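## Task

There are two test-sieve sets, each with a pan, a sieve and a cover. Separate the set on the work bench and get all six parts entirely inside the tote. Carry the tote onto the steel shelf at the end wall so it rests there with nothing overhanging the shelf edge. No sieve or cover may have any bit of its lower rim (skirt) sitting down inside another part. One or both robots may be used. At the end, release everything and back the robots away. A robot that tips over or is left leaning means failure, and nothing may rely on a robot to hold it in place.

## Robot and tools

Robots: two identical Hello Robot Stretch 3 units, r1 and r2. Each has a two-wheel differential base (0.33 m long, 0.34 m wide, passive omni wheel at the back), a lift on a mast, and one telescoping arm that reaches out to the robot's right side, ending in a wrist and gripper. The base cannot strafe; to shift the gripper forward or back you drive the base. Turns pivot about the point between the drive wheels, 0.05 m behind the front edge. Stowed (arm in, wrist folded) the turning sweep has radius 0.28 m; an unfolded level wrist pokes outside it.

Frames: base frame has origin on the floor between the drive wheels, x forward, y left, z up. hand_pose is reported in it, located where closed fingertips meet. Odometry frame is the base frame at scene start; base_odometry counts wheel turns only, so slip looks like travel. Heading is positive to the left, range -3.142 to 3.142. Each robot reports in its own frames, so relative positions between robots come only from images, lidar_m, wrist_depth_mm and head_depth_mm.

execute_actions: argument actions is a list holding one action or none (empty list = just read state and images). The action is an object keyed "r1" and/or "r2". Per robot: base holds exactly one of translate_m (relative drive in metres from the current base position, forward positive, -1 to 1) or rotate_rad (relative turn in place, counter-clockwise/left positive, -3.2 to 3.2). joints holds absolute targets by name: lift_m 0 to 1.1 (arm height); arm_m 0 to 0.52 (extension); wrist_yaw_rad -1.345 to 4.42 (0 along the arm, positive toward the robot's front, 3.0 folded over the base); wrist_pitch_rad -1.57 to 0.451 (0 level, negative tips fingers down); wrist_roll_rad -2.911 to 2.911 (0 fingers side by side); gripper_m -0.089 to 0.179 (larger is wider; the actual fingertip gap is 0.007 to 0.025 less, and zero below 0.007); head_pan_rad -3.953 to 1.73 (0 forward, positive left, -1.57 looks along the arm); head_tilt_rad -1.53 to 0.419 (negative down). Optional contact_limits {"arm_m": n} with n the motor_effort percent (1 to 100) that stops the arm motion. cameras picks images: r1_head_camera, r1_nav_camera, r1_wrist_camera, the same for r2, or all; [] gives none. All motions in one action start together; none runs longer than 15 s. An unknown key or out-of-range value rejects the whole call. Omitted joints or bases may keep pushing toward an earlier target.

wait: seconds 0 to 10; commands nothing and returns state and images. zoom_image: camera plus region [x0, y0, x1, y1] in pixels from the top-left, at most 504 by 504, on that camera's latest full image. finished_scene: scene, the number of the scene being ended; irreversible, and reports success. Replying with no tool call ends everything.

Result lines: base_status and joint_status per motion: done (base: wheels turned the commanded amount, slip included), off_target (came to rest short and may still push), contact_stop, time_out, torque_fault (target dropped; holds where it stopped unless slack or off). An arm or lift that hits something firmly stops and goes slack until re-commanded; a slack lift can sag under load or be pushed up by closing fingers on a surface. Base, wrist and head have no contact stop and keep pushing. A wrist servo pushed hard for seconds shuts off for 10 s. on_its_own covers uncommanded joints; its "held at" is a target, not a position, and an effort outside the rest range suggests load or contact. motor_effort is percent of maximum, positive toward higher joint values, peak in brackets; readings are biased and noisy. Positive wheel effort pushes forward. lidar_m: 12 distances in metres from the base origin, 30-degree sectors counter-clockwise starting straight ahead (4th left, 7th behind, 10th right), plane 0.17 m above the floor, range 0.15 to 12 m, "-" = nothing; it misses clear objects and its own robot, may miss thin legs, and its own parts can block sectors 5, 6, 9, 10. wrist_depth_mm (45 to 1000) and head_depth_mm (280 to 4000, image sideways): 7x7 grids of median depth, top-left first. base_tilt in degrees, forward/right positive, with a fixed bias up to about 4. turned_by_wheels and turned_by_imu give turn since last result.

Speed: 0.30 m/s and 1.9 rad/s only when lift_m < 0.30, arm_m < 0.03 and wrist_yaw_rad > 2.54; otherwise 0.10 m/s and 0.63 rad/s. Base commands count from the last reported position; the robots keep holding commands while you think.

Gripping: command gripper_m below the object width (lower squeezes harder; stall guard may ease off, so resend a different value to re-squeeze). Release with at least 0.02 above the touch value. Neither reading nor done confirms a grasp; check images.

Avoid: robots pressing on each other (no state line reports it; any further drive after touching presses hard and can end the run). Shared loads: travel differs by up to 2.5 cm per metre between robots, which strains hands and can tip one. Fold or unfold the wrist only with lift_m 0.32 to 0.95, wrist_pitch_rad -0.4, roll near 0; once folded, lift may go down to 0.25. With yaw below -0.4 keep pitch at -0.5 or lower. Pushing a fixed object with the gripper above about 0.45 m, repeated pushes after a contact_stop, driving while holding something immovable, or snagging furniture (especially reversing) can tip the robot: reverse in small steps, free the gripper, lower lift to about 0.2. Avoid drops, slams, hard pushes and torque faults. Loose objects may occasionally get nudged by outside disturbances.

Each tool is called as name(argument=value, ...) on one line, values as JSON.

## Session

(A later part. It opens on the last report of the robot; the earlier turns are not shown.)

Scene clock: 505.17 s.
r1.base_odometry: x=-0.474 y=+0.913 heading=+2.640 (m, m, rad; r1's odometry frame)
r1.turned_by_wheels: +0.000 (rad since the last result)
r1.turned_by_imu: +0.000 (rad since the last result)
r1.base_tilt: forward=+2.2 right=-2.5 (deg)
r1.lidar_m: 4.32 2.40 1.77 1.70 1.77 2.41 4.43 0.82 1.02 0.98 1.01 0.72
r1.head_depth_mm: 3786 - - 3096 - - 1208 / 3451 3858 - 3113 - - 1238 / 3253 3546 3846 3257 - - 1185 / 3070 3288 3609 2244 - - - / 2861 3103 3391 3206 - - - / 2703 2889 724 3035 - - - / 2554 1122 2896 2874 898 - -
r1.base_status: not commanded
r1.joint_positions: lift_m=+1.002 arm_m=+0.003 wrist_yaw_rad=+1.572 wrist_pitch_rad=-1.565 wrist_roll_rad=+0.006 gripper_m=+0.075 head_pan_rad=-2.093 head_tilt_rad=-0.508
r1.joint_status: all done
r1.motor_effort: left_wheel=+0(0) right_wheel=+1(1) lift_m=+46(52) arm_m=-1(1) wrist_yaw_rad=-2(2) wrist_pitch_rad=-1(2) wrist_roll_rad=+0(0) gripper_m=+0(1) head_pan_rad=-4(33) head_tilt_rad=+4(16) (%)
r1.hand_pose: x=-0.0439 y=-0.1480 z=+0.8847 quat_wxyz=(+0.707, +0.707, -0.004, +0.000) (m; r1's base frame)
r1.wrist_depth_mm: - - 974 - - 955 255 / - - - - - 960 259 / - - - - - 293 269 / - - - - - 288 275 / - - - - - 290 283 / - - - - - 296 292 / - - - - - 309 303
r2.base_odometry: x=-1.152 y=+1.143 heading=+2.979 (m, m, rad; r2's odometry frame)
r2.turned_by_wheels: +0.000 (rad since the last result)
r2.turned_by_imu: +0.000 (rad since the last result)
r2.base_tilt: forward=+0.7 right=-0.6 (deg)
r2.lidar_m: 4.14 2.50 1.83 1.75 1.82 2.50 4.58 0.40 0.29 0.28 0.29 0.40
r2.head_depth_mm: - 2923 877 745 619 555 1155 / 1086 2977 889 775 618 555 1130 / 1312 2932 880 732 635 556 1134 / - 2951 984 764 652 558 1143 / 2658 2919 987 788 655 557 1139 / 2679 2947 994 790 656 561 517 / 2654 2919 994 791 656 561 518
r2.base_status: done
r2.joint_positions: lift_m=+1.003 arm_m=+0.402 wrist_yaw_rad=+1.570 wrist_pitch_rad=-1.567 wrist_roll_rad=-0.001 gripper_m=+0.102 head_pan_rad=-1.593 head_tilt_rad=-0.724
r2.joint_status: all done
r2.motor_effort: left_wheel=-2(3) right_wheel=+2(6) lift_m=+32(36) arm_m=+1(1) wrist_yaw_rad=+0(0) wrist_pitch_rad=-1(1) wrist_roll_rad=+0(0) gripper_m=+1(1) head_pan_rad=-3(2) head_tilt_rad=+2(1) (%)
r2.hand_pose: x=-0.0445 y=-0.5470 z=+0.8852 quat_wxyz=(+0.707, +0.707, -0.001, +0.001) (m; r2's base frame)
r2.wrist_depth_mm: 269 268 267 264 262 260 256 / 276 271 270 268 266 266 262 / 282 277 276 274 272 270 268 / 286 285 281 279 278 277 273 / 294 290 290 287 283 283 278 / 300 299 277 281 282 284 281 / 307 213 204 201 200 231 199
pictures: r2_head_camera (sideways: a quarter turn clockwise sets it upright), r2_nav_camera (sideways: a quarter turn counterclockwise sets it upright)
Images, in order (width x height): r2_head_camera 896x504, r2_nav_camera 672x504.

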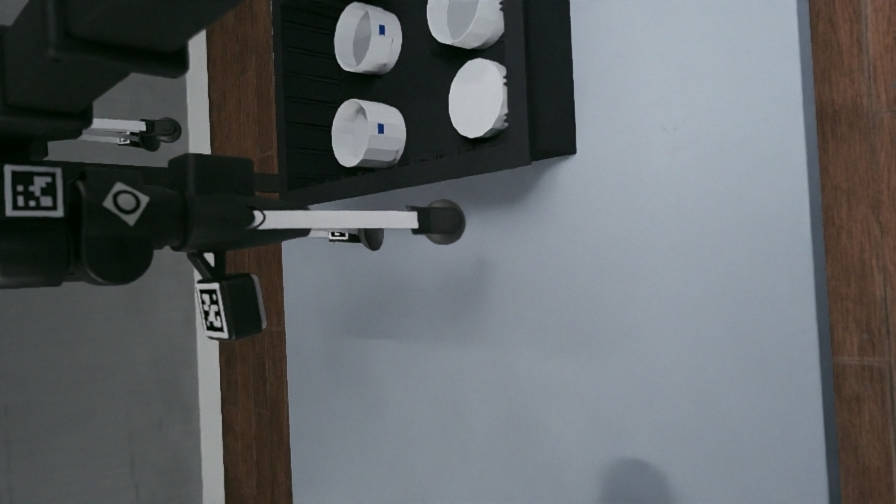

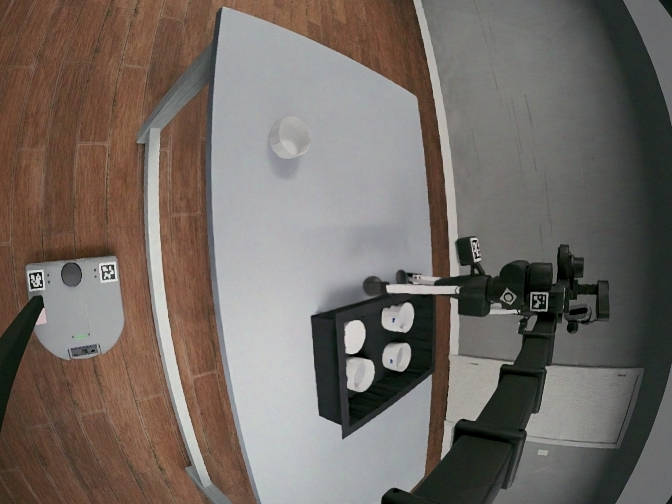

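execute_actions(actions=[{"r1":{"joints":{"arm_m":0.305}},"r2":{"base":{"translate_m":0.293},"joints":{"lift_m":0.905,"arm_m":0.257,"gripper_m":0.13}}}], cameras=["r2_wrist_camera","r1_head_camera","r1_wrist_camera","r2_head_camera"])

Scene clock: 517.00 s.
r1.base_odometry: x=-0.474 y=+0.913 heading=+2.640 (m, m, rad; r1's odometry frame)
r1.turned_by_wheels: +0.000 (rad since the last result)
r1.turned_by_imu: +0.001 (rad since the last result)
r1.base_tilt: forward=+2.2 right=-2.4 (deg)
r1.lidar_m: 4.31 2.41 1.77 1.70 1.77 2.41 4.43 0.81 1.02 0.98 1.02 0.72
r1.head_depth_mm: 3789 - - 3105 - - 1199 / 3484 3807 - 3120 - - 1238 / 3238 3580 3874 - - - 1183 / 3030 3313 982 - 767 645 543 / 2848 3093 3292 - 804 629 531 / 2633 1324 1443 1060 759 611 531 / 2549 2696 2922 3062 805 593 534
r1.base_status: not commanded
r1.joint_positions: lift_m=+1.002 arm_m=+0.305 wrist_yaw_rad=+1.570 wrist_pitch_rad=-1.565 wrist_roll_rad=+0.006 gripper_m=+0.075 head_pan_rad=-2.093 head_tilt_rad=-0.507
r1.joint_status: all done
r1.motor_effort: left_wheel=+0(0) right_wheel=+1(1) lift_m=+46(46) arm_m=+3(4) wrist_yaw_rad=+0(3) wrist_pitch_rad=-2(2) wrist_roll_rad=+0(0) gripper_m=+1(0) head_pan_rad=-4(3) head_tilt_rad=+3(4) (%)
r1.hand_pose: x=-0.0439 y=-0.4499 z=+0.8847 quat_wxyz=(+0.707, +0.707, -0.004, +0.000) (m; r1's base frame)
r1.wrist_depth_mm: - - 267 261 178 175 172 / - - 273 270 227 247 255 / - - 283 276 267 249 260 / - - 292 285 277 252 271 / - - 302 295 200 280 280 / - - 310 303 295 267 288 / - - 318 314 266 266 293
r2.base_odometry: x=-1.441 y=+1.190 heading=+2.979 (m, m, rad; r2's odometry frame)
r2.turned_by_wheels: +0.000 (rad since the last result)
r2.turned_by_imu: -0.001 (rad since the last result)
r2.base_tilt: forward=+0.7 right=-0.6 (deg)
r2.lidar_m: 3.85 2.50 1.82 1.76 1.82 2.50 1.10 0.40 0.29 0.28 0.29 4.01
r2.head_depth_mm: 2646 2930 - - 632 555 1155 / 2709 2969 947 781 649 556 1134 / 2704 2969 - - 651 547 1138 / 2711 2993 - 765 637 558 1135 / 2665 2957 988 811 651 559 1143 / 2678 2928 992 788 653 561 517 / 2660 2904 2451 792 656 560 517
r2.base_status: done
r2.joint_positions: lift_m=+0.905 arm_m=+0.257 wrist_yaw_rad=+1.570 wrist_pitch_rad=-1.567 wrist_roll_rad=-0.001 gripper_m=+0.130 head_pan_rad=-1.593 head_tilt_rad=-0.724
r2.joint_status: all done
r2.motor_effort: left_wheel=-2(2) right_wheel=+1(5) lift_m=+25(31) arm_m=-3(1) wrist_yaw_rad=+0(1) wrist_pitch_rad=-1(1) wrist_roll_rad=+0(0) gripper_m=+1(81) head_pan_rad=-2(3) head_tilt_rad=+1(2) (%)
r2.hand_pose: x=-0.0445 y=-0.4024 z=+0.7875 quat_wxyz=(+0.707, +0.707, -0.001, +0.001) (m; r2's base frame)
r2.wrist_depth_mm: 173 171 171 169 167 166 166 / 177 176 175 173 172 170 169 / 180 179 177 176 175 175 173 / 184 183 181 179 179 177 176 / 190 187 186 181 180 180 180 / 196 191 188 186 186 - 183 / - 196 194 177 190 190 186
pictures: r1_head_camera (sideways: a quarter turn clockwise sets it upright), r1_wrist_camera, r2_head_camera (sideways: a quarter turn clockwise sets it upright), r2_wrist_camera
Images, in order (width x height): r1_head_camera 896x504, r1_wrist_camera 644x364, r2_head_camera 896x504, r2_wrist_camera 644x364.

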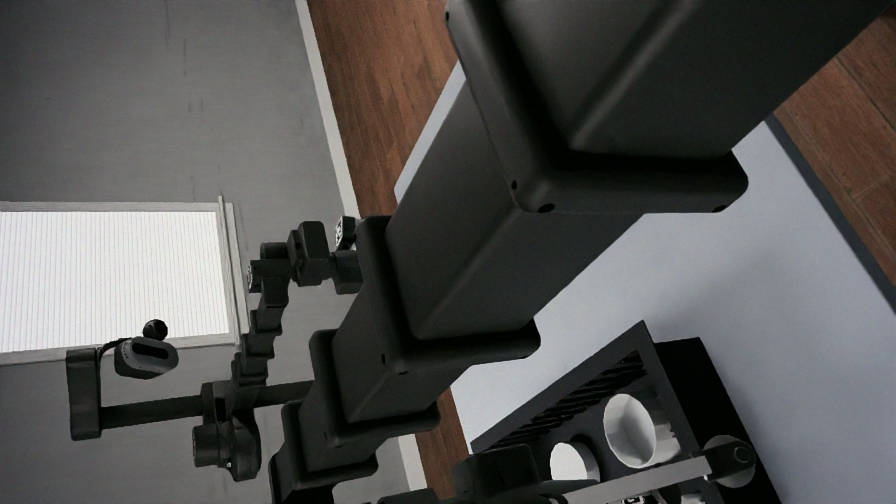

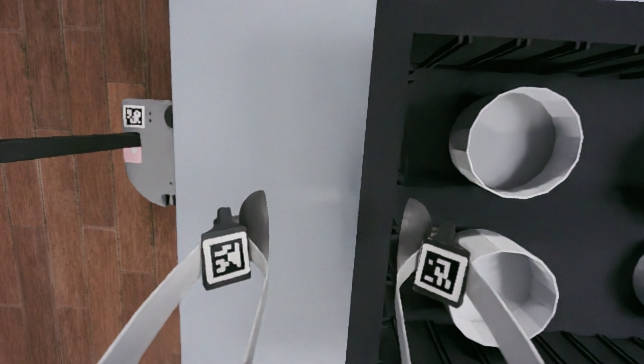

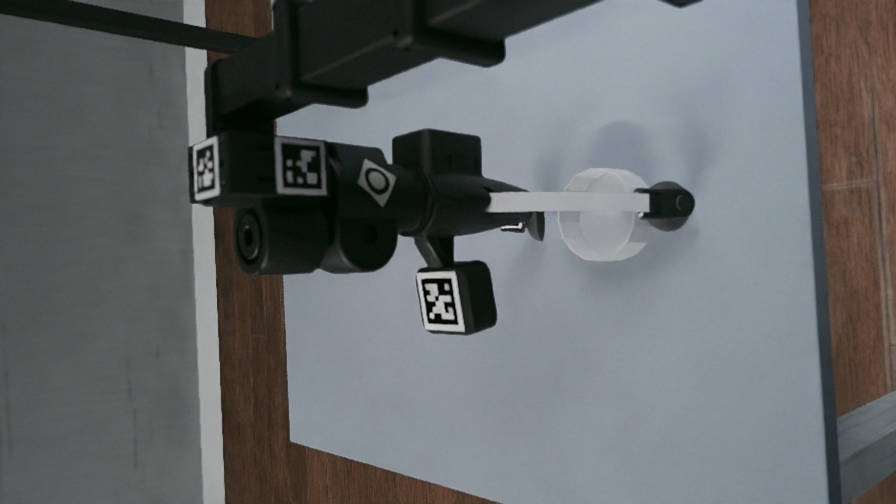

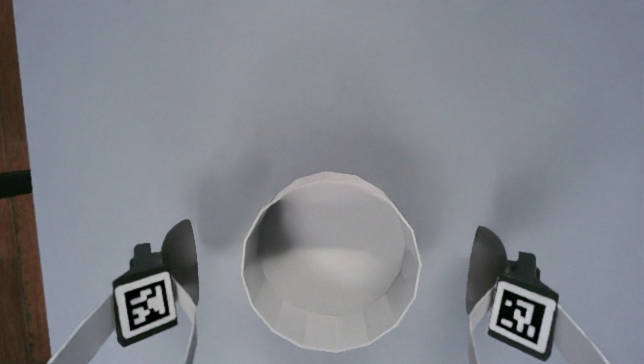

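execute_actions(actions=[{"r1":{"joints":{"arm_m":0.329,"head_pan_rad":-1.75,"head_tilt_rad":-0.6}},"r2":{"joints":{"gripper_m":0.03}}}], cameras=["r2_wrist_camera","r1_wrist_camera","r2_head_camera"])

Scene clock: 529.17 s.
r1.base_odometry: x=-0.474 y=+0.913 heading=+2.640 (m, m, rad; r1's odometry frame)
r1.turned_by_wheels: +0.000 (rad since the last result)
r1.turned_by_imu: +0.001 (rad since the last result)
r1.base_tilt: forward=+2.1 right=-2.4 (deg)
r1.lidar_m: 4.32 2.41 1.77 1.70 1.77 2.40 4.44 0.82 1.02 0.98 1.01 0.72
r1.head_depth_mm: 2837 3013 940 - 714 593 1182 / 2677 2943 - 863 741 597 1156 / 2574 1274 - 987 675 597 1133 / 2633 2822 3145 898 702 600 538 / 2589 2748 - 879 685 602 528 / 2512 2757 3048 875 680 605 516 / 2451 2695 2988 1016 758 607 505
r1.base_status: not commanded
r1.joint_positions: lift_m=+1.002 arm_m=+0.329 wrist_yaw_rad=+1.570 wrist_pitch_rad=-1.565 wrist_roll_rad=+0.006 gripper_m=+0.075 head_pan_rad=-1.757 head_tilt_rad=-0.592
r1.joint_status: all done
r1.motor_effort: left_wheel=+0(0) right_wheel=+1(1) lift_m=+46(46) arm_m=+3(6) wrist_yaw_rad=-1(1) wrist_pitch_rad=-2(2) wrist_roll_rad=+0(0) gripper_m=+0(1) head_pan_rad=+4(29) head_tilt_rad=-5(20) (%)
r1.hand_pose: x=-0.0439 y=-0.4739 z=+0.8847 quat_wxyz=(+0.707, +0.707, -0.004, +0.000) (m; r1's base frame)
r1.wrist_depth_mm: - 997 264 264 177 176 171 / - - 274 269 263 247 255 / - 285 283 274 268 249 262 / - 299 293 282 280 255 273 / - - 299 293 289 284 277 / - - 313 301 296 271 288 / - - 320 290 268 269 292
r2.base_odometry: x=-1.441 y=+1.190 heading=+2.979 (m, m, rad; r2's odometry frame)
r2.turned_by_wheels: +0.000 (rad since the last result)
r2.turned_by_imu: -0.001 (rad since the last result)
r2.base_tilt: forward=+0.6 right=-0.6 (deg)
r2.lidar_m: 3.85 2.50 1.83 1.76 1.82 2.50 1.10 0.40 0.29 0.28 0.29 4.01
r2.head_depth_mm: 2653 2895 - - 633 555 1153 / 2723 2972 947 780 648 556 1137 / 2733 2897 - - 634 555 1138 / 2687 2964 - 762 637 558 1135 / 2715 2948 992 812 653 559 1142 / 2687 2893 993 788 655 559 516 / 2649 2905 2433 791 656 562 519
r2.base_status: not commanded
r2.joint_positions: lift_m=+0.905 arm_m=+0.257 wrist_yaw_rad=+1.570 wrist_pitch_rad=-1.567 wrist_roll_rad=-0.001 gripper_m=+0.031 head_pan_rad=-1.593 head_tilt_rad=-0.724
r2.joint_status: all done
r2.motor_effort: left_wheel=-3(3) right_wheel=+1(1) lift_m=+26(26) arm_m=-3(3) wrist_yaw_rad=+0(1) wrist_pitch_rad=-1(1) wrist_roll_rad=+0(0) gripper_m=-16(89) head_pan_rad=-2(2) head_tilt_rad=+1(1) (%)
r2.hand_pose: x=-0.0445 y=-0.4024 z=+0.7875 quat_wxyz=(+0.707, +0.707, -0.001, +0.001) (m; r2's base frame)
r2.wrist_depth_mm: 173 172 171 170 169 167 165 / 177 176 173 173 170 169 168 / 180 179 178 176 175 172 172 / 185 183 181 179 179 178 176 / 190 187 185 182 181 180 179 / 195 191 175 185 182 185 182 / - 197 194 177 192 190 187
pictures: r1_wrist_camera, r2_head_camera (sideways: a quarter turn clockwise sets it upright), r2_wrist_camera
Images, in order (width x height): r1_wrist_camera 644x364, r2_head_camera 896x504, r2_wrist_camera 644x364.

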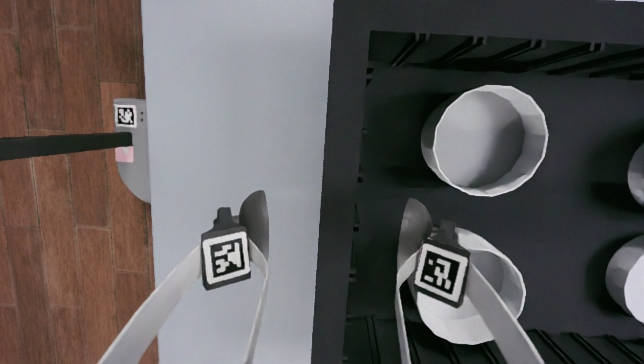

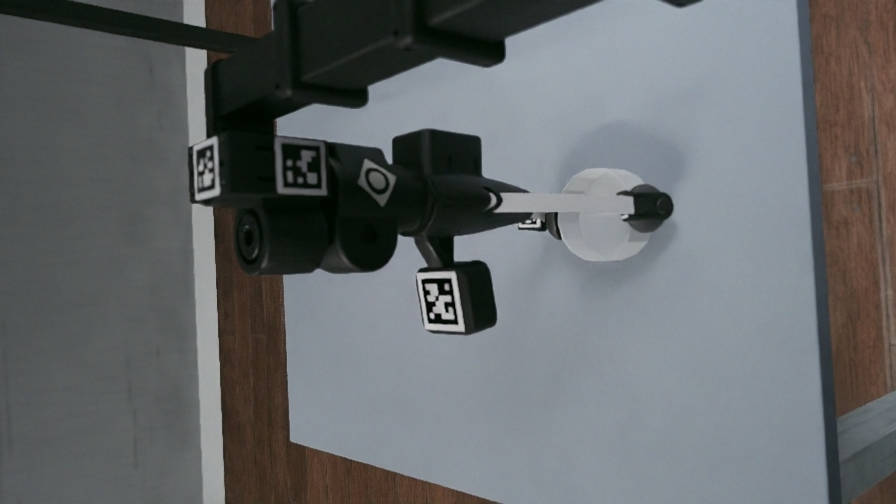

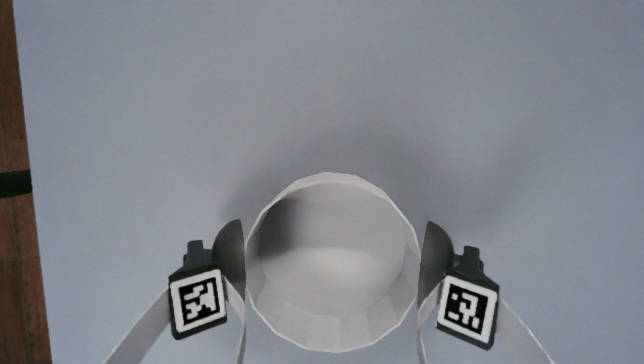

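execute_actions(actions=[{"r1":{"joints":{"lift_m":0.946}},"r2":{"base":{"translate_m":-0.425},"joints":{"lift_m":1.01,"arm_m":0.402}}}], cameras=["r2_wrist_camera","r1_wrist_camera","r2_head_camera","r1_head_camera"])

Scene clock: 538.80 s.
r1.base_odometry: x=-0.474 y=+0.913 heading=+2.640 (m, m, rad; r1's odometry frame)
r1.turned_by_wheels: +0.000 (rad since the last result)
r1.turned_by_imu: +0.001 (rad since the last result)
r1.base_tilt: forward=+2.1 right=-2.5 (deg)
r1.lidar_m: 4.32 2.41 1.77 1.70 1.77 2.40 4.43 0.82 1.02 0.98 1.01 0.72
r1.head_depth_mm: 2832 3146 3393 1074 - - 1167 / 2760 3072 3349 - - 597 1158 / 2701 2984 3237 867 670 597 1136 / 2646 2857 - 867 701 600 539 / 2491 635 - - 684 602 527 / 1151 2716 3028 928 679 604 516 / 2438 2688 2972 1014 759 607 505
r1.base_status: not commanded
r1.joint_positions: lift_m=+0.947 arm_m=+0.329 wrist_yaw_rad=+1.570 wrist_pitch_rad=-1.565 wrist_roll_rad=+0.006 gripper_m=+0.075 head_pan_rad=-1.757 head_tilt_rad=-0.592
r1.joint_status: all done
r1.motor_effort: left_wheel=+0(0) right_wheel=+1(1) lift_m=+18(41) arm_m=+3(3) wrist_yaw_rad=+0(1) wrist_pitch_rad=-1(1) wrist_roll_rad=+0(0) gripper_m=+1(1) head_pan_rad=+4(3) head_tilt_rad=-5(5) (%)
r1.hand_pose: x=-0.0439 y=-0.4739 z=+0.8289 quat_wxyz=(+0.707, +0.707, -0.004, +0.000) (m; r1's base frame)
r1.wrist_depth_mm: 990 216 215 209 152 154 144 / - 223 220 214 211 205 203 / - 230 226 136 217 196 194 / - 236 233 140 224 201 211 / - 245 241 145 229 228 225 / - 255 251 238 238 209 230 / - 263 257 154 243 215 237
r2.base_odometry: x=-1.022 y=+1.122 heading=+2.979 (m, m, rad; r2's odometry frame)
r2.turned_by_wheels: +0.000 (rad since the last result)
r2.turned_by_imu: -0.002 (rad since the last result)
r2.base_tilt: forward=+0.7 right=-0.6 (deg)
r2.lidar_m: 4.26 2.50 1.83 1.76 1.82 2.50 4.44 0.40 0.29 0.28 0.29 0.40
r2.head_depth_mm: - 2921 972 695 620 553 1152 / 2807 2941 880 746 620 556 1137 / 673 783 880 729 621 556 1137 / - 2889 882 707 621 557 1138 / 2664 2924 955 732 636 559 1139 / 2650 2905 992 790 655 560 517 / 2658 2903 997 789 656 561 518
r2.base_status: done
r2.joint_positions: lift_m=+1.010 arm_m=+0.402 wrist_yaw_rad=+1.570 wrist_pitch_rad=-1.567 wrist_roll_rad=-0.001 gripper_m=+0.031 head_pan_rad=-1.593 head_tilt_rad=-0.724
r2.joint_status: all done
r2.motor_effort: left_wheel=-2(10) right_wheel=+2(2) lift_m=+33(34) arm_m=+2(3) wrist_yaw_rad=-1(1) wrist_pitch_rad=-1(1) wrist_roll_rad=+0(0) gripper_m=-17(16) head_pan_rad=-2(2) head_tilt_rad=+2(1) (%)
r2.hand_pose: x=-0.0445 y=-0.5469 z=+0.8922 quat_wxyz=(+0.707, +0.707, -0.001, +0.001) (m; r2's base frame)
r2.wrist_depth_mm: 278 274 271 270 266 267 261 / 283 193 191 191 189 268 265 / 289 199 270 278 274 275 220 / 293 214 285 180 282 280 254 / 303 217 268 182 181 283 259 / 307 212 175 186 183 286 291 / 317 240 305 177 302 279 277
pictures: r1_head_camera (sideways: a quarter turn clockwise sets it upright), r1_wrist_camera, r2_head_camera (sideways: a quarter turn clockwise sets it upright), r2_wrist_camera
Images, in order (width x height): r1_head_camera 896x504, r1_wrist_camera 644x364, r2_head_camera 896x504, r2_wrist_camera 644x364.

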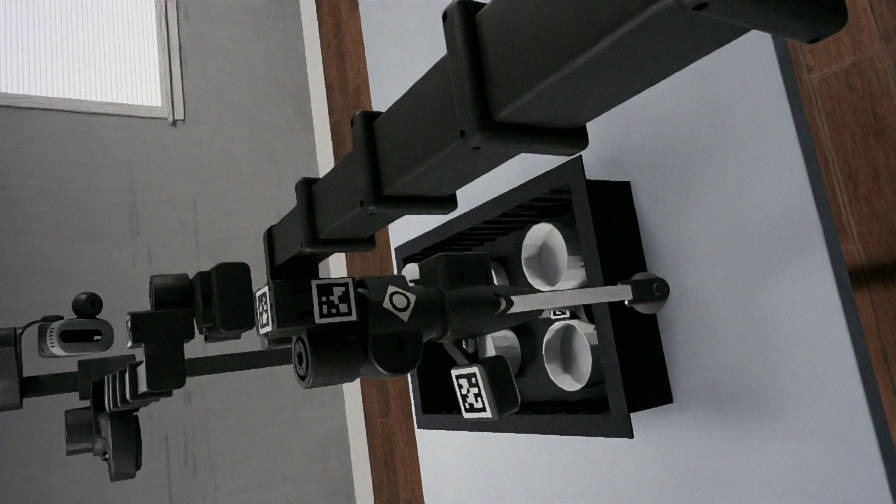

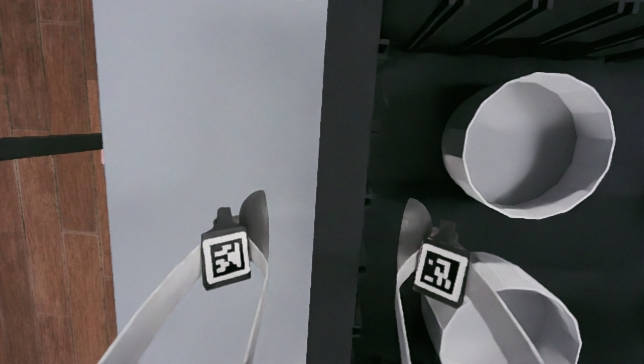

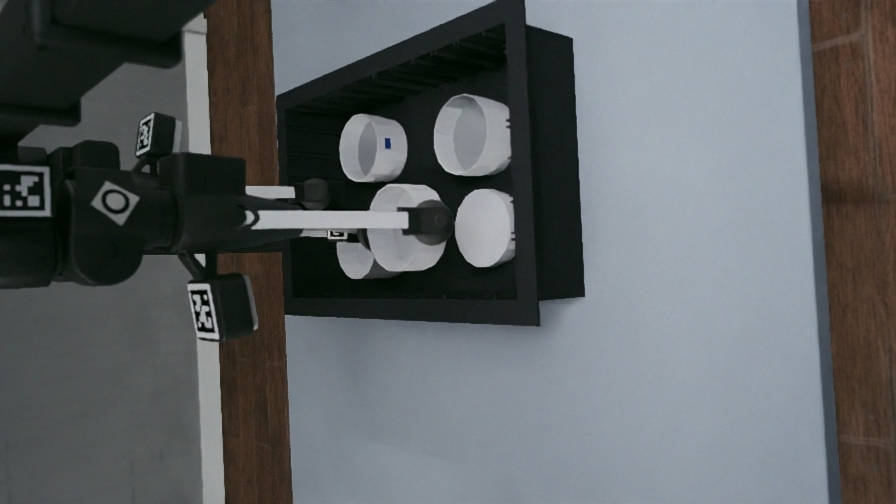

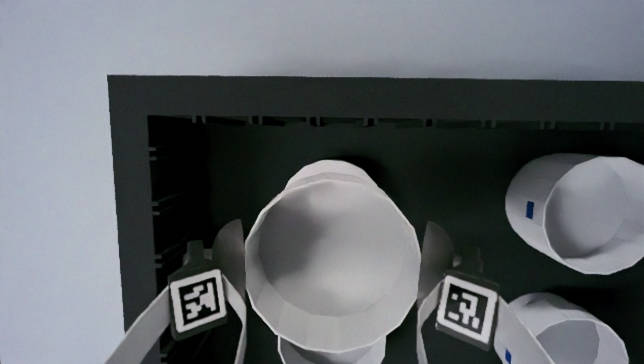

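execute_actions(actions=[{"r2":{"joints":{"lift_m":0.932}}}], cameras=["r2_wrist_camera","r2_head_camera"])

Scene clock: 543.23 s.
r1.base_odometry: x=-0.474 y=+0.913 heading=+2.640 (m, m, rad; r1's odometry frame)
r1.turned_by_wheels: +0.000 (rad since the last result)
r1.turned_by_imu: +0.001 (rad since the last result)
r1.base_tilt: forward=+2.1 right=-2.4 (deg)
r1.lidar_m: 4.34 2.41 1.77 1.71 1.77 2.41 4.43 0.82 1.02 0.98 1.02 0.71
r1.head_depth_mm: 2814 3173 3387 1077 - - 1167 / 2768 3069 3335 - - 594 1156 / 2716 2977 3251 867 670 597 1137 / 2645 2880 - 903 700 600 540 / 2503 2715 - - 686 602 527 / 2468 1164 3014 928 681 604 516 / 2445 2683 2978 1019 761 607 506
r1.base_status: not commanded
r1.joint_positions: lift_m=+0.947 arm_m=+0.329 wrist_yaw_rad=+1.570 wrist_pitch_rad=-1.565 wrist_roll_rad=+0.006 gripper_m=+0.075 head_pan_rad=-1.757 head_tilt_rad=-0.592
r1.joint_status: not commanded
r1.motor_effort: left_wheel=+0(0) right_wheel=+1(1) lift_m=+18(18) arm_m=+3(3) wrist_yaw_rad=+0(1) wrist_pitch_rad=-2(2) wrist_roll_rad=+0(0) gripper_m=+0(1) head_pan_rad=+3(4) head_tilt_rad=-5(4) (%)
r1.hand_pose: x=-0.0439 y=-0.4739 z=+0.8289 quat_wxyz=(+0.707, +0.707, -0.004, +0.000) (m; r1's base frame)
r1.wrist_depth_mm: 949 216 214 209 153 154 145 / 983 221 219 213 209 205 202 / - 231 228 136 217 197 194 / - 236 233 140 223 202 213 / - 246 236 145 229 226 223 / - 255 249 240 237 210 229 / - 265 257 154 244 215 236
r2.base_odometry: x=-1.022 y=+1.122 heading=+2.979 (m, m, rad; r2's odometry frame)
r2.turned_by_wheels: +0.000 (rad since the last result)
r2.turned_by_imu: -0.001 (rad since the last result)
r2.base_tilt: forward=+0.8 right=-0.5 (deg)
r2.lidar_m: 4.26 2.49 1.82 1.75 1.83 2.49 4.45 0.40 0.29 0.28 0.29 0.40
r2.head_depth_mm: 2754 2991 - 666 620 553 1147 / 2677 - 879 746 620 556 1128 / 671 2962 881 757 619 556 1138 / 1263 - 890 773 621 557 1142 / 2651 2933 988 731 635 559 1137 / 2649 2964 993 790 655 560 516 / 2656 2936 999 792 657 562 519
r2.base_status: not commanded
r2.joint_positions: lift_m=+0.932 arm_m=+0.402 wrist_yaw_rad=+1.570 wrist_pitch_rad=-1.567 wrist_roll_rad=-0.001 gripper_m=+0.031 head_pan_rad=-1.593 head_tilt_rad=-0.724
r2.joint_status: all done
r2.motor_effort: left_wheel=-3(3) right_wheel=+1(1) lift_m=+26(28) arm_m=+2(2) wrist_yaw_rad=-1(0) wrist_pitch_rad=-1(1) wrist_roll_rad=+0(0) gripper_m=-16(15) head_pan_rad=-3(2) head_tilt_rad=+2(1) (%)
r2.hand_pose: x=-0.0445 y=-0.5469 z=+0.8145 quat_wxyz=(+0.707, +0.707, -0.001, +0.001) (m; r2's base frame)
r2.wrist_depth_mm: 199 196 195 194 192 191 190 / 114 114 113 112 112 110 110 / 138 167 201 202 198 197 195 / 138 186 206 179 203 201 197 / 139 187 209 182 182 204 180 / 140 176 174 185 183 209 206 / 141 176 221 176 218 215 212
pictures: r2_head_camera (sideways: a quarter turn clockwise sets it upright), r2_wrist_camera
Images, in order (width x height): r2_head_camera 896x504, r2_wrist_camera 644x364.

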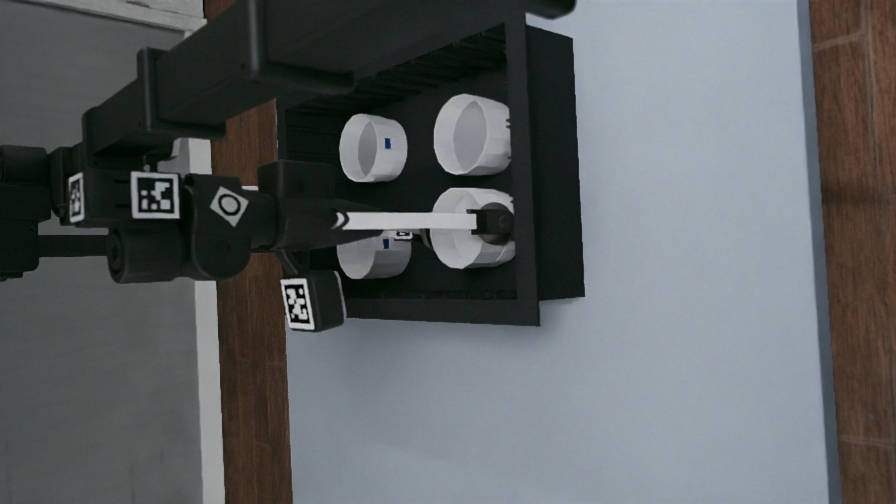

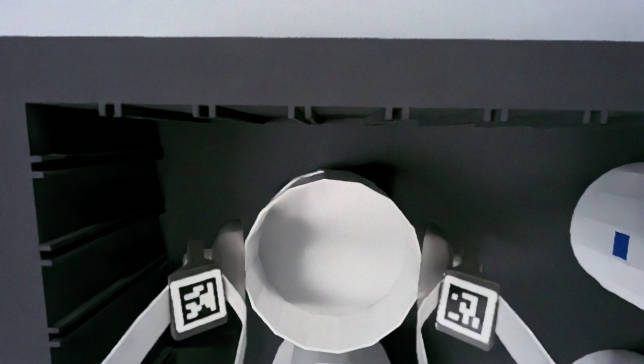

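execute_actions(actions=[{"r2":{"joints":{"gripper_m":0.102}}}], cameras=["r2_wrist_camera","r2_head_camera"])

Scene clock: 547.53 s.
r1.base_odometry: x=-0.474 y=+0.913 heading=+2.640 (m, m, rad; r1's odometry frame)
r1.turned_by_wheels: +0.000 (rad since the last result)
r1.turned_by_imu: +0.000 (rad since the last result)
r1.base_tilt: forward=+2.1 right=-2.4 (deg)
r1.lidar_m: 4.31 2.41 1.77 1.70 1.76 2.40 4.43 0.81 1.02 0.98 1.02 0.72
r1.head_depth_mm: 2816 3185 3369 1078 - - 1166 / 2749 3055 3314 - - 596 1159 / 2732 3002 3217 867 672 598 1135 / 2622 2910 - 902 700 600 539 / 2490 2719 - - 685 602 527 / 2453 1167 3033 925 681 605 516 / 2466 2695 3004 1013 759 607 505
r1.base_status: not commanded
r1.joint_positions: lift_m=+0.947 arm_m=+0.329 wrist_yaw_rad=+1.570 wrist_pitch_rad=-1.565 wrist_roll_rad=+0.006 gripper_m=+0.075 head_pan_rad=-1.757 head_tilt_rad=-0.592
r1.joint_status: not commanded
r1.motor_effort: left_wheel=+0(0) right_wheel=+1(1) lift_m=+18(18) arm_m=+3(3) wrist_yaw_rad=-1(0) wrist_pitch_rad=-2(2) wrist_roll_rad=+0(0) gripper_m=+1(0) head_pan_rad=+4(4) head_tilt_rad=-5(5) (%)
r1.hand_pose: x=-0.0439 y=-0.4739 z=+0.8289 quat_wxyz=(+0.707, +0.707, -0.004, +0.000) (m; r1's base frame)
r1.wrist_depth_mm: 978 216 214 208 153 155 144 / - 223 218 213 209 206 204 / - 231 227 136 217 197 193 / - 237 233 140 223 201 212 / - 243 240 145 230 227 223 / - 256 249 240 237 209 230 / - 263 258 155 245 216 235
r2.base_odometry: x=-1.022 y=+1.122 heading=+2.979 (m, m, rad; r2's odometry frame)
r2.turned_by_wheels: +0.000 (rad since the last result)
r2.turned_by_imu: -0.001 (rad since the last result)
r2.base_tilt: forward=+0.7 right=-0.7 (deg)
r2.lidar_m: 4.26 2.50 1.82 1.76 1.82 2.49 4.44 0.40 0.29 0.28 0.29 0.40
r2.head_depth_mm: 2721 2946 - 664 618 554 1156 / 2686 - 876 749 619 556 1136 / 671 2942 878 756 620 557 1138 / 1263 - 889 749 622 558 1136 / 2687 2954 991 732 635 559 1142 / 2654 2938 992 789 656 560 517 / 2654 2952 995 792 655 561 519
r2.base_status: not commanded
r2.joint_positions: lift_m=+0.932 arm_m=+0.402 wrist_yaw_rad=+1.570 wrist_pitch_rad=-1.567 wrist_roll_rad=-0.001 gripper_m=+0.102 head_pan_rad=-1.593 head_tilt_rad=-0.724
r2.joint_status: all done
r2.motor_effort: left_wheel=-3(2) right_wheel=+1(1) lift_m=+27(26) arm_m=+2(2) wrist_yaw_rad=+0(0) wrist_pitch_rad=-1(1) wrist_roll_rad=+0(0) gripper_m=+1(81) head_pan_rad=-2(2) head_tilt_rad=+1(1) (%)
r2.hand_pose: x=-0.0445 y=-0.5470 z=+0.8145 quat_wxyz=(+0.707, +0.707, -0.001, +0.001) (m; r2's base frame)
r2.wrist_depth_mm: 199 197 195 195 193 191 189 / 115 114 113 112 111 110 109 / 138 167 202 201 199 198 195 / 138 186 208 181 202 201 198 / 139 180 209 186 184 207 179 / 139 176 188 188 184 210 208 / 140 200 220 177 217 216 214
pictures: r2_head_camera (sideways: a quarter turn clockwise sets it upright), r2_wrist_camera
Images, in order (width x height): r2_head_camera 896x504, r2_wrist_camera 644x364.

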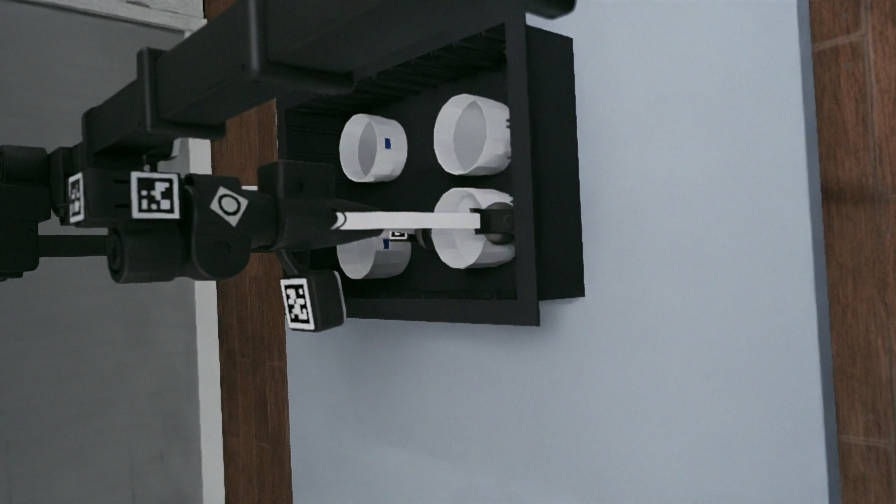

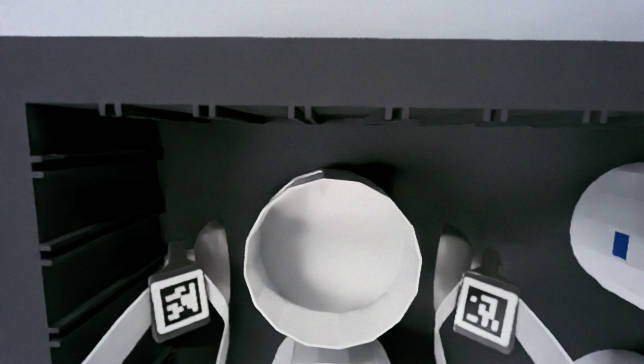

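execute_actions(actions=[{"r2":{"joints":{"lift_m":0.975}}}], cameras=["r2_wrist_camera"])

execute_actions(actions=[{"r2":{"base":{"translate_m":-0.016},"joints":{"lift_m":1.0,"arm_m":0.283,"gripper_m":0.075}}}], cameras=["r2_wrist_camera","r2_head_camera","r1_wrist_camera"])

Scene clock: 559.67 s.
r1.base_odometry: x=-0.474 y=+0.913 heading=+2.640 (m, m, rad; r1's odometry frame)
r1.turned_by_wheels: +0.000 (rad since the last result)
r1.turned_by_imu: +0.000 (rad since the last result)
r1.base_tilt: forward=+2.2 right=-2.5 (deg)
r1.lidar_m: 4.33 2.41 1.77 1.71 1.77 2.41 4.42 0.82 1.02 0.98 1.01 0.72
r1.head_depth_mm: 2839 3135 3371 1078 - - 1166 / 2732 3046 3326 - - 595 1160 / 2705 2970 3249 868 672 599 1137 / 2634 2886 - 902 701 600 539 / 2493 667 - - 685 601 526 / 1176 1328 3014 925 680 604 515 / 2470 2710 2968 1015 758 607 506
r1.base_status: not commanded
r1.joint_positions: lift_m=+0.947 arm_m=+0.329 wrist_yaw_rad=+1.570 wrist_pitch_rad=-1.565 wrist_roll_rad=+0.006 gripper_m=+0.075 head_pan_rad=-1.757 head_tilt_rad=-0.592
r1.joint_status: not commanded
r1.motor_effort: left_wheel=+0(0) right_wheel=+1(1) lift_m=+18(18) arm_m=+3(3) wrist_yaw_rad=-1(0) wrist_pitch_rad=-2(2) wrist_roll_rad=+0(0) gripper_m=+1(0) head_pan_rad=+4(3) head_tilt_rad=-4(5) (%)
r1.hand_pose: x=-0.0439 y=-0.4739 z=+0.8289 quat_wxyz=(+0.707, +0.707, -0.004, +0.000) (m; r1's base frame)
r1.wrist_depth_mm: 988 217 213 209 152 154 146 / - 222 220 214 209 206 203 / - 229 226 135 215 196 194 / - 238 232 141 225 202 214 / - 244 239 145 229 227 222 / - 255 250 241 240 208 231 / - 262 254 154 244 216 235
r2.base_odometry: x=-1.022 y=+1.122 heading=+2.979 (m, m, rad; r2's odometry frame)
r2.turned_by_wheels: +0.000 (rad since the last result)
r2.turned_by_imu: -0.001 (rad since the last result)
r2.base_tilt: forward=+0.7 right=-0.6 (deg)
r2.lidar_m: 4.27 2.49 1.83 1.75 1.82 2.50 4.44 0.40 0.29 0.28 0.29 0.40
r2.head_depth_mm: 2670 - 940 696 617 553 1149 / 2592 3004 876 748 619 555 1131 / - 1813 882 757 623 557 1137 / 668 - 882 761 622 558 1141 / 2664 2960 922 732 635 559 1137 / 2670 2947 996 789 657 559 517 / 2629 2893 999 789 654 560 518
r2.base_status: not commanded
r2.joint_positions: lift_m=+0.975 arm_m=+0.402 wrist_yaw_rad=+1.570 wrist_pitch_rad=-1.567 wrist_roll_rad=-0.001 gripper_m=+0.102 head_pan_rad=-1.593 head_tilt_rad=-0.724
r2.joint_status: all done
r2.motor_effort: left_wheel=-3(2) right_wheel=+1(1) lift_m=+32(33) arm_m=+2(2) wrist_yaw_rad=+0(0) wrist_pitch_rad=-1(1) wrist_roll_rad=+0(0) gripper_m=+1(0) head_pan_rad=-3(2) head_tilt_rad=+1(1) (%)
r2.hand_pose: x=-0.0445 y=-0.5470 z=+0.8572 quat_wxyz=(+0.707, +0.707, -0.001, +0.001) (m; r2's base frame)
r2.wrist_depth_mm: 239 240 238 236 235 233 230 / 245 158 156 155 153 152 151 / 250 167 245 242 242 240 220 / 256 186 252 226 247 246 217 / 264 181 254 230 249 249 221 / 269 175 262 231 257 255 254 / 275 200 268 245 264 264 236
pictures: r2_wrist_camera
Images, in order (width x height): r2_wrist_camera 644x364.

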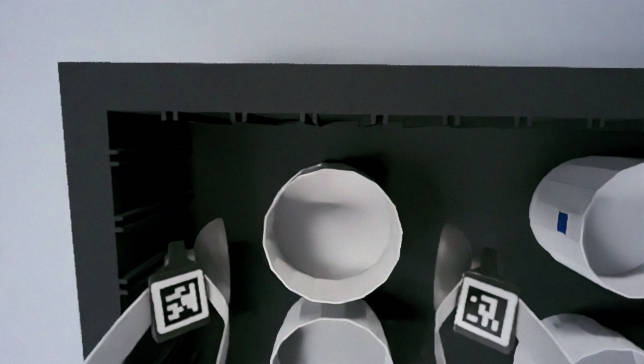

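Scene clock: 561.80 s.
r1.base_odometry: x=-0.474 y=+0.913 heading=+2.640 (m, m, rad; r1's odometry frame)
r1.turned_by_wheels: +0.000 (rad since the last result)
r1.turned_by_imu: +0.000 (rad since the last result)
r1.base_tilt: forward=+2.1 right=-2.4 (deg)
r1.lidar_m: 4.33 2.41 1.77 1.71 1.77 2.40 4.43 0.81 1.01 0.98 1.02 0.72
r1.head_depth_mm: 2834 3151 3360 1079 - - 1170 / 2767 3071 3299 - - 596 1157 / 2680 2991 3205 868 672 599 1138 / 2636 2911 - 901 701 600 539 / 2508 740 - - 684 601 527 / 1161 1307 3037 926 681 605 516 / 2445 2724 2988 1015 760 607 506
r1.base_status: not commanded
r1.joint_positions: lift_m=+0.947 arm_m=+0.329 wrist_yaw_rad=+1.570 wrist_pitch_rad=-1.565 wrist_roll_rad=+0.006 gripper_m=+0.075 head_pan_rad=-1.757 head_tilt_rad=-0.592
r1.joint_status: not commanded
r1.motor_effort: left_wheel=+0(0) right_wheel=+1(1) lift_m=+18(18) arm_m=+3(3) wrist_yaw_rad=+0(0) wrist_pitch_rad=-2(2) wrist_roll_rad=+0(0) gripper_m=+1(0) head_pan_rad=+3(4) head_tilt_rad=-5(5) (%)
r1.hand_pose: x=-0.0439 y=-0.4739 z=+0.8289 quat_wxyz=(+0.707, +0.707, -0.004, +0.000) (m; r1's base frame)
r1.wrist_depth_mm: 963 217 213 209 153 154 145 / 976 223 221 214 211 207 203 / - 230 225 136 215 196 193 / - 237 235 140 222 203 213 / - 243 237 145 232 227 222 / - 257 249 240 238 209 229 / - 262 258 155 244 213 236
r2.base_odometry: x=-1.006 y=+1.119 heading=+2.979 (m, m, rad; r2's odometry frame)
r2.turned_by_wheels: +0.000 (rad since the last result)
r2.turned_by_imu: -0.001 (rad since the last result)
r2.base_tilt: forward=+0.7 right=-0.5 (deg)
r2.lidar_m: 4.27 2.50 1.82 1.75 1.82 2.48 4.43 0.40 0.29 0.28 0.29 0.40
r2.head_depth_mm: - 2943 972 736 631 553 1155 / - 2951 869 734 620 556 1138 / - - - 736 621 557 1141 / 664 2837 870 732 620 558 1133 / 2664 2960 973 723 624 558 1135 / 2668 2980 992 790 658 560 516 / 2662 2944 997 793 655 560 518
r2.base_status: done
r2.joint_positions: lift_m=+1.000 arm_m=+0.283 wrist_yaw_rad=+1.570 wrist_pitch_rad=-1.567 wrist_roll_rad=-0.001 gripper_m=+0.075 head_pan_rad=-1.593 head_tilt_rad=-0.724
r2.joint_status: all done
r2.motor_effort: left_wheel=-2(9) right_wheel=+1(2) lift_m=+32(32) arm_m=-3(2) wrist_yaw_rad=-1(0) wrist_pitch_rad=-1(1) wrist_roll_rad=+0(0) gripper_m=+1(78) head_pan_rad=-1(3) head_tilt_rad=+1(1) (%)
r2.hand_pose: x=-0.0445 y=-0.4284 z=+0.8822 quat_wxyz=(+0.707, +0.707, -0.001, +0.001) (m; r2's base frame)
r2.wrist_depth_mm: - 266 262 260 258 255 254 / - 270 270 179 177 177 175 / - 276 275 183 266 264 261 / - 284 278 270 273 246 267 / - 288 284 278 278 249 274 / - 296 - 283 286 262 279 / - 304 301 294 294 267 286
pictures: r1_wrist_camera, r2_head_camera (sideways: a quarter turn clockwise sets it upright), r2_wrist_camera
Images, in order (width x height): r1_wrist_camera 644x364, r2_head_camera 896x504, r2_wrist_camera 644x364.

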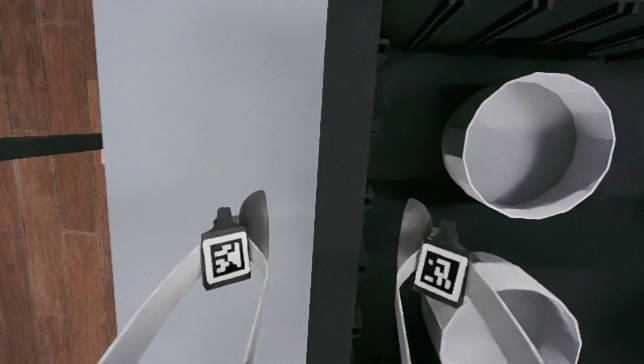

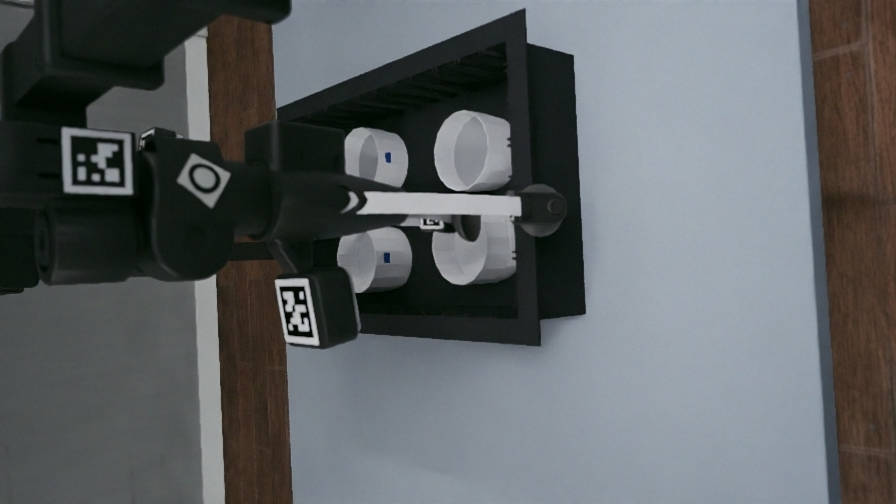

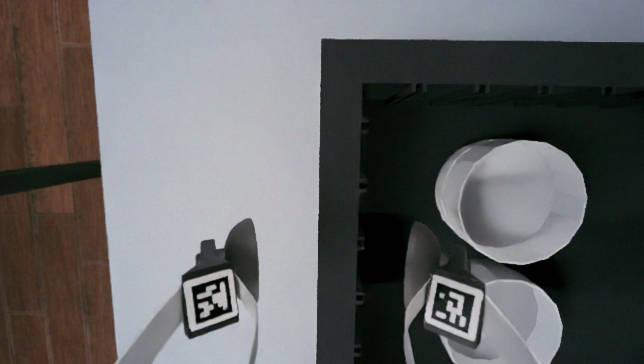

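execute_actions(actions=[{"r2":{"joints":{"lift_m":0.952,"arm_m":0.288}}}], cameras=["r2_wrist_camera","r2_head_camera"])

Scene clock: 566.13 s.
r1.base_odometry: x=-0.474 y=+0.913 heading=+2.640 (m, m, rad; r1's odometry frame)
r1.turned_by_wheels: +0.000 (rad since the last result)
r1.turned_by_imu: +0.001 (rad since the last result)
r1.base_tilt: forward=+2.2 right=-2.5 (deg)
r1.lidar_m: 4.32 2.41 1.78 1.70 1.76 2.40 4.42 0.82 1.02 0.98 1.02 0.72
r1.head_depth_mm: 2812 3155 3405 1078 - - 1168 / 2749 3050 3348 - - 595 1156 / 2718 2984 3269 865 673 597 1132 / 2649 2900 - 902 701 601 538 / 2509 786 - - 685 603 527 / 1187 1193 3017 926 679 606 517 / 2438 2714 2961 1013 762 607 506
r1.base_status: not commanded
r1.joint_positions: lift_m=+0.947 arm_m=+0.329 wrist_yaw_rad=+1.570 wrist_pitch_rad=-1.565 wrist_roll_rad=+0.006 gripper_m=+0.075 head_pan_rad=-1.757 head_tilt_rad=-0.592
r1.joint_status: not commanded
r1.motor_effort: left_wheel=+0(0) right_wheel=+1(1) lift_m=+18(18) arm_m=+3(3) wrist_yaw_rad=+0(1) wrist_pitch_rad=-2(2) wrist_roll_rad=+0(0) gripper_m=+0(0) head_pan_rad=+3(4) head_tilt_rad=-5(5) (%)
r1.hand_pose: x=-0.0439 y=-0.4739 z=+0.8289 quat_wxyz=(+0.707, +0.707, -0.004, +0.000) (m; r1's base frame)
r1.wrist_depth_mm: 959 216 212 207 152 154 145 / - 224 219 214 210 206 203 / - 229 227 136 217 196 192 / - 238 230 140 224 202 213 / - 247 241 145 231 227 224 / - 255 250 239 238 210 230 / - 264 258 154 244 215 234
r2.base_odometry: x=-1.006 y=+1.119 heading=+2.979 (m, m, rad; r2's odometry frame)
r2.turned_by_wheels: +0.000 (rad since the last result)
r2.turned_by_imu: -0.001 (rad since the last result)
r2.base_tilt: forward=+0.7 right=-0.6 (deg)
r2.lidar_m: 4.30 2.50 1.82 1.76 1.82 2.49 4.42 0.40 0.29 0.28 0.29 0.40
r2.head_depth_mm: 2755 - - 707 630 555 1152 / 2674 2970 876 732 619 555 1135 / 674 - - 730 620 556 1139 / 729 - 885 729 621 557 1136 / 2676 2922 993 717 625 559 1143 / 2672 2955 993 790 655 561 518 / 2624 2902 994 793 656 561 519
r2.base_status: not commanded
r2.joint_positions: lift_m=+0.952 arm_m=+0.288 wrist_yaw_rad=+1.570 wrist_pitch_rad=-1.567 wrist_roll_rad=-0.001 gripper_m=+0.075 head_pan_rad=-1.593 head_tilt_rad=-0.724
r2.joint_status: all done
r2.motor_effort: left_wheel=-2(3) right_wheel=+1(1) lift_m=+26(29) arm_m=+2(2) wrist_yaw_rad=+0(1) wrist_pitch_rad=-1(1) wrist_roll_rad=+0(0) gripper_m=-1(0) head_pan_rad=-2(2) head_tilt_rad=+1(1) (%)
r2.hand_pose: x=-0.0445 y=-0.4330 z=+0.8345 quat_wxyz=(+0.707, +0.707, -0.001, +0.001) (m; r2's base frame)
r2.wrist_depth_mm: 220 218 217 130 128 128 127 / 225 222 221 133 158 147 144 / 230 227 225 136 220 216 216 / 235 232 230 139 224 197 196 / - 240 236 142 228 201 198 / - 241 - 144 236 204 225 / - 246 247 149 239 218 234
pictures: r2_head_camera (sideways: a quarter turn clockwise sets it upright), r2_wrist_camera
Images, in order (width x height): r2_head_camera 896x504, r2_wrist_camera 644x364.

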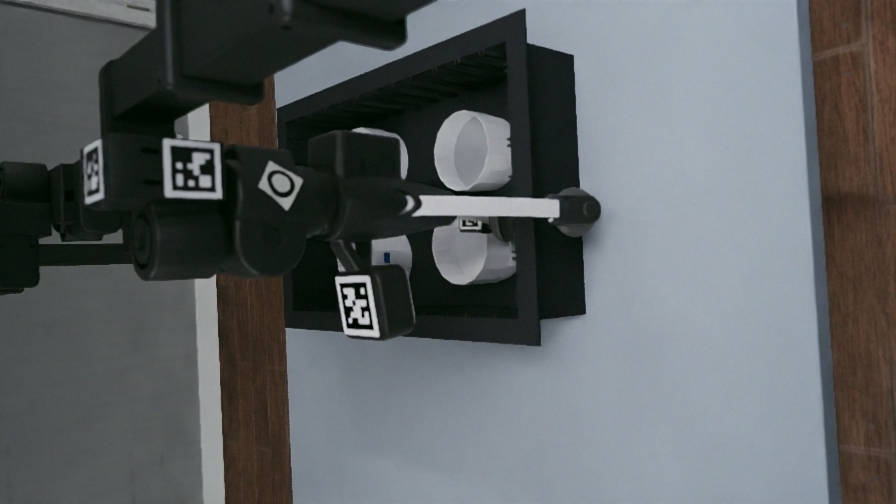

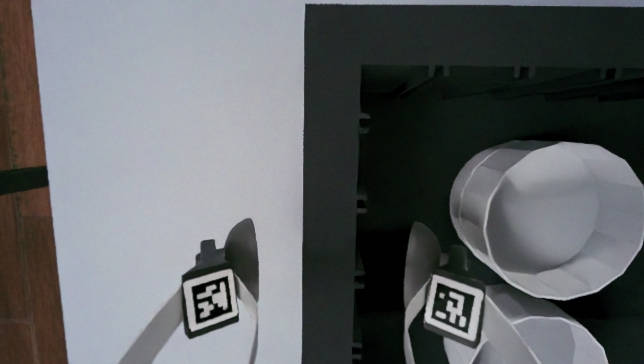

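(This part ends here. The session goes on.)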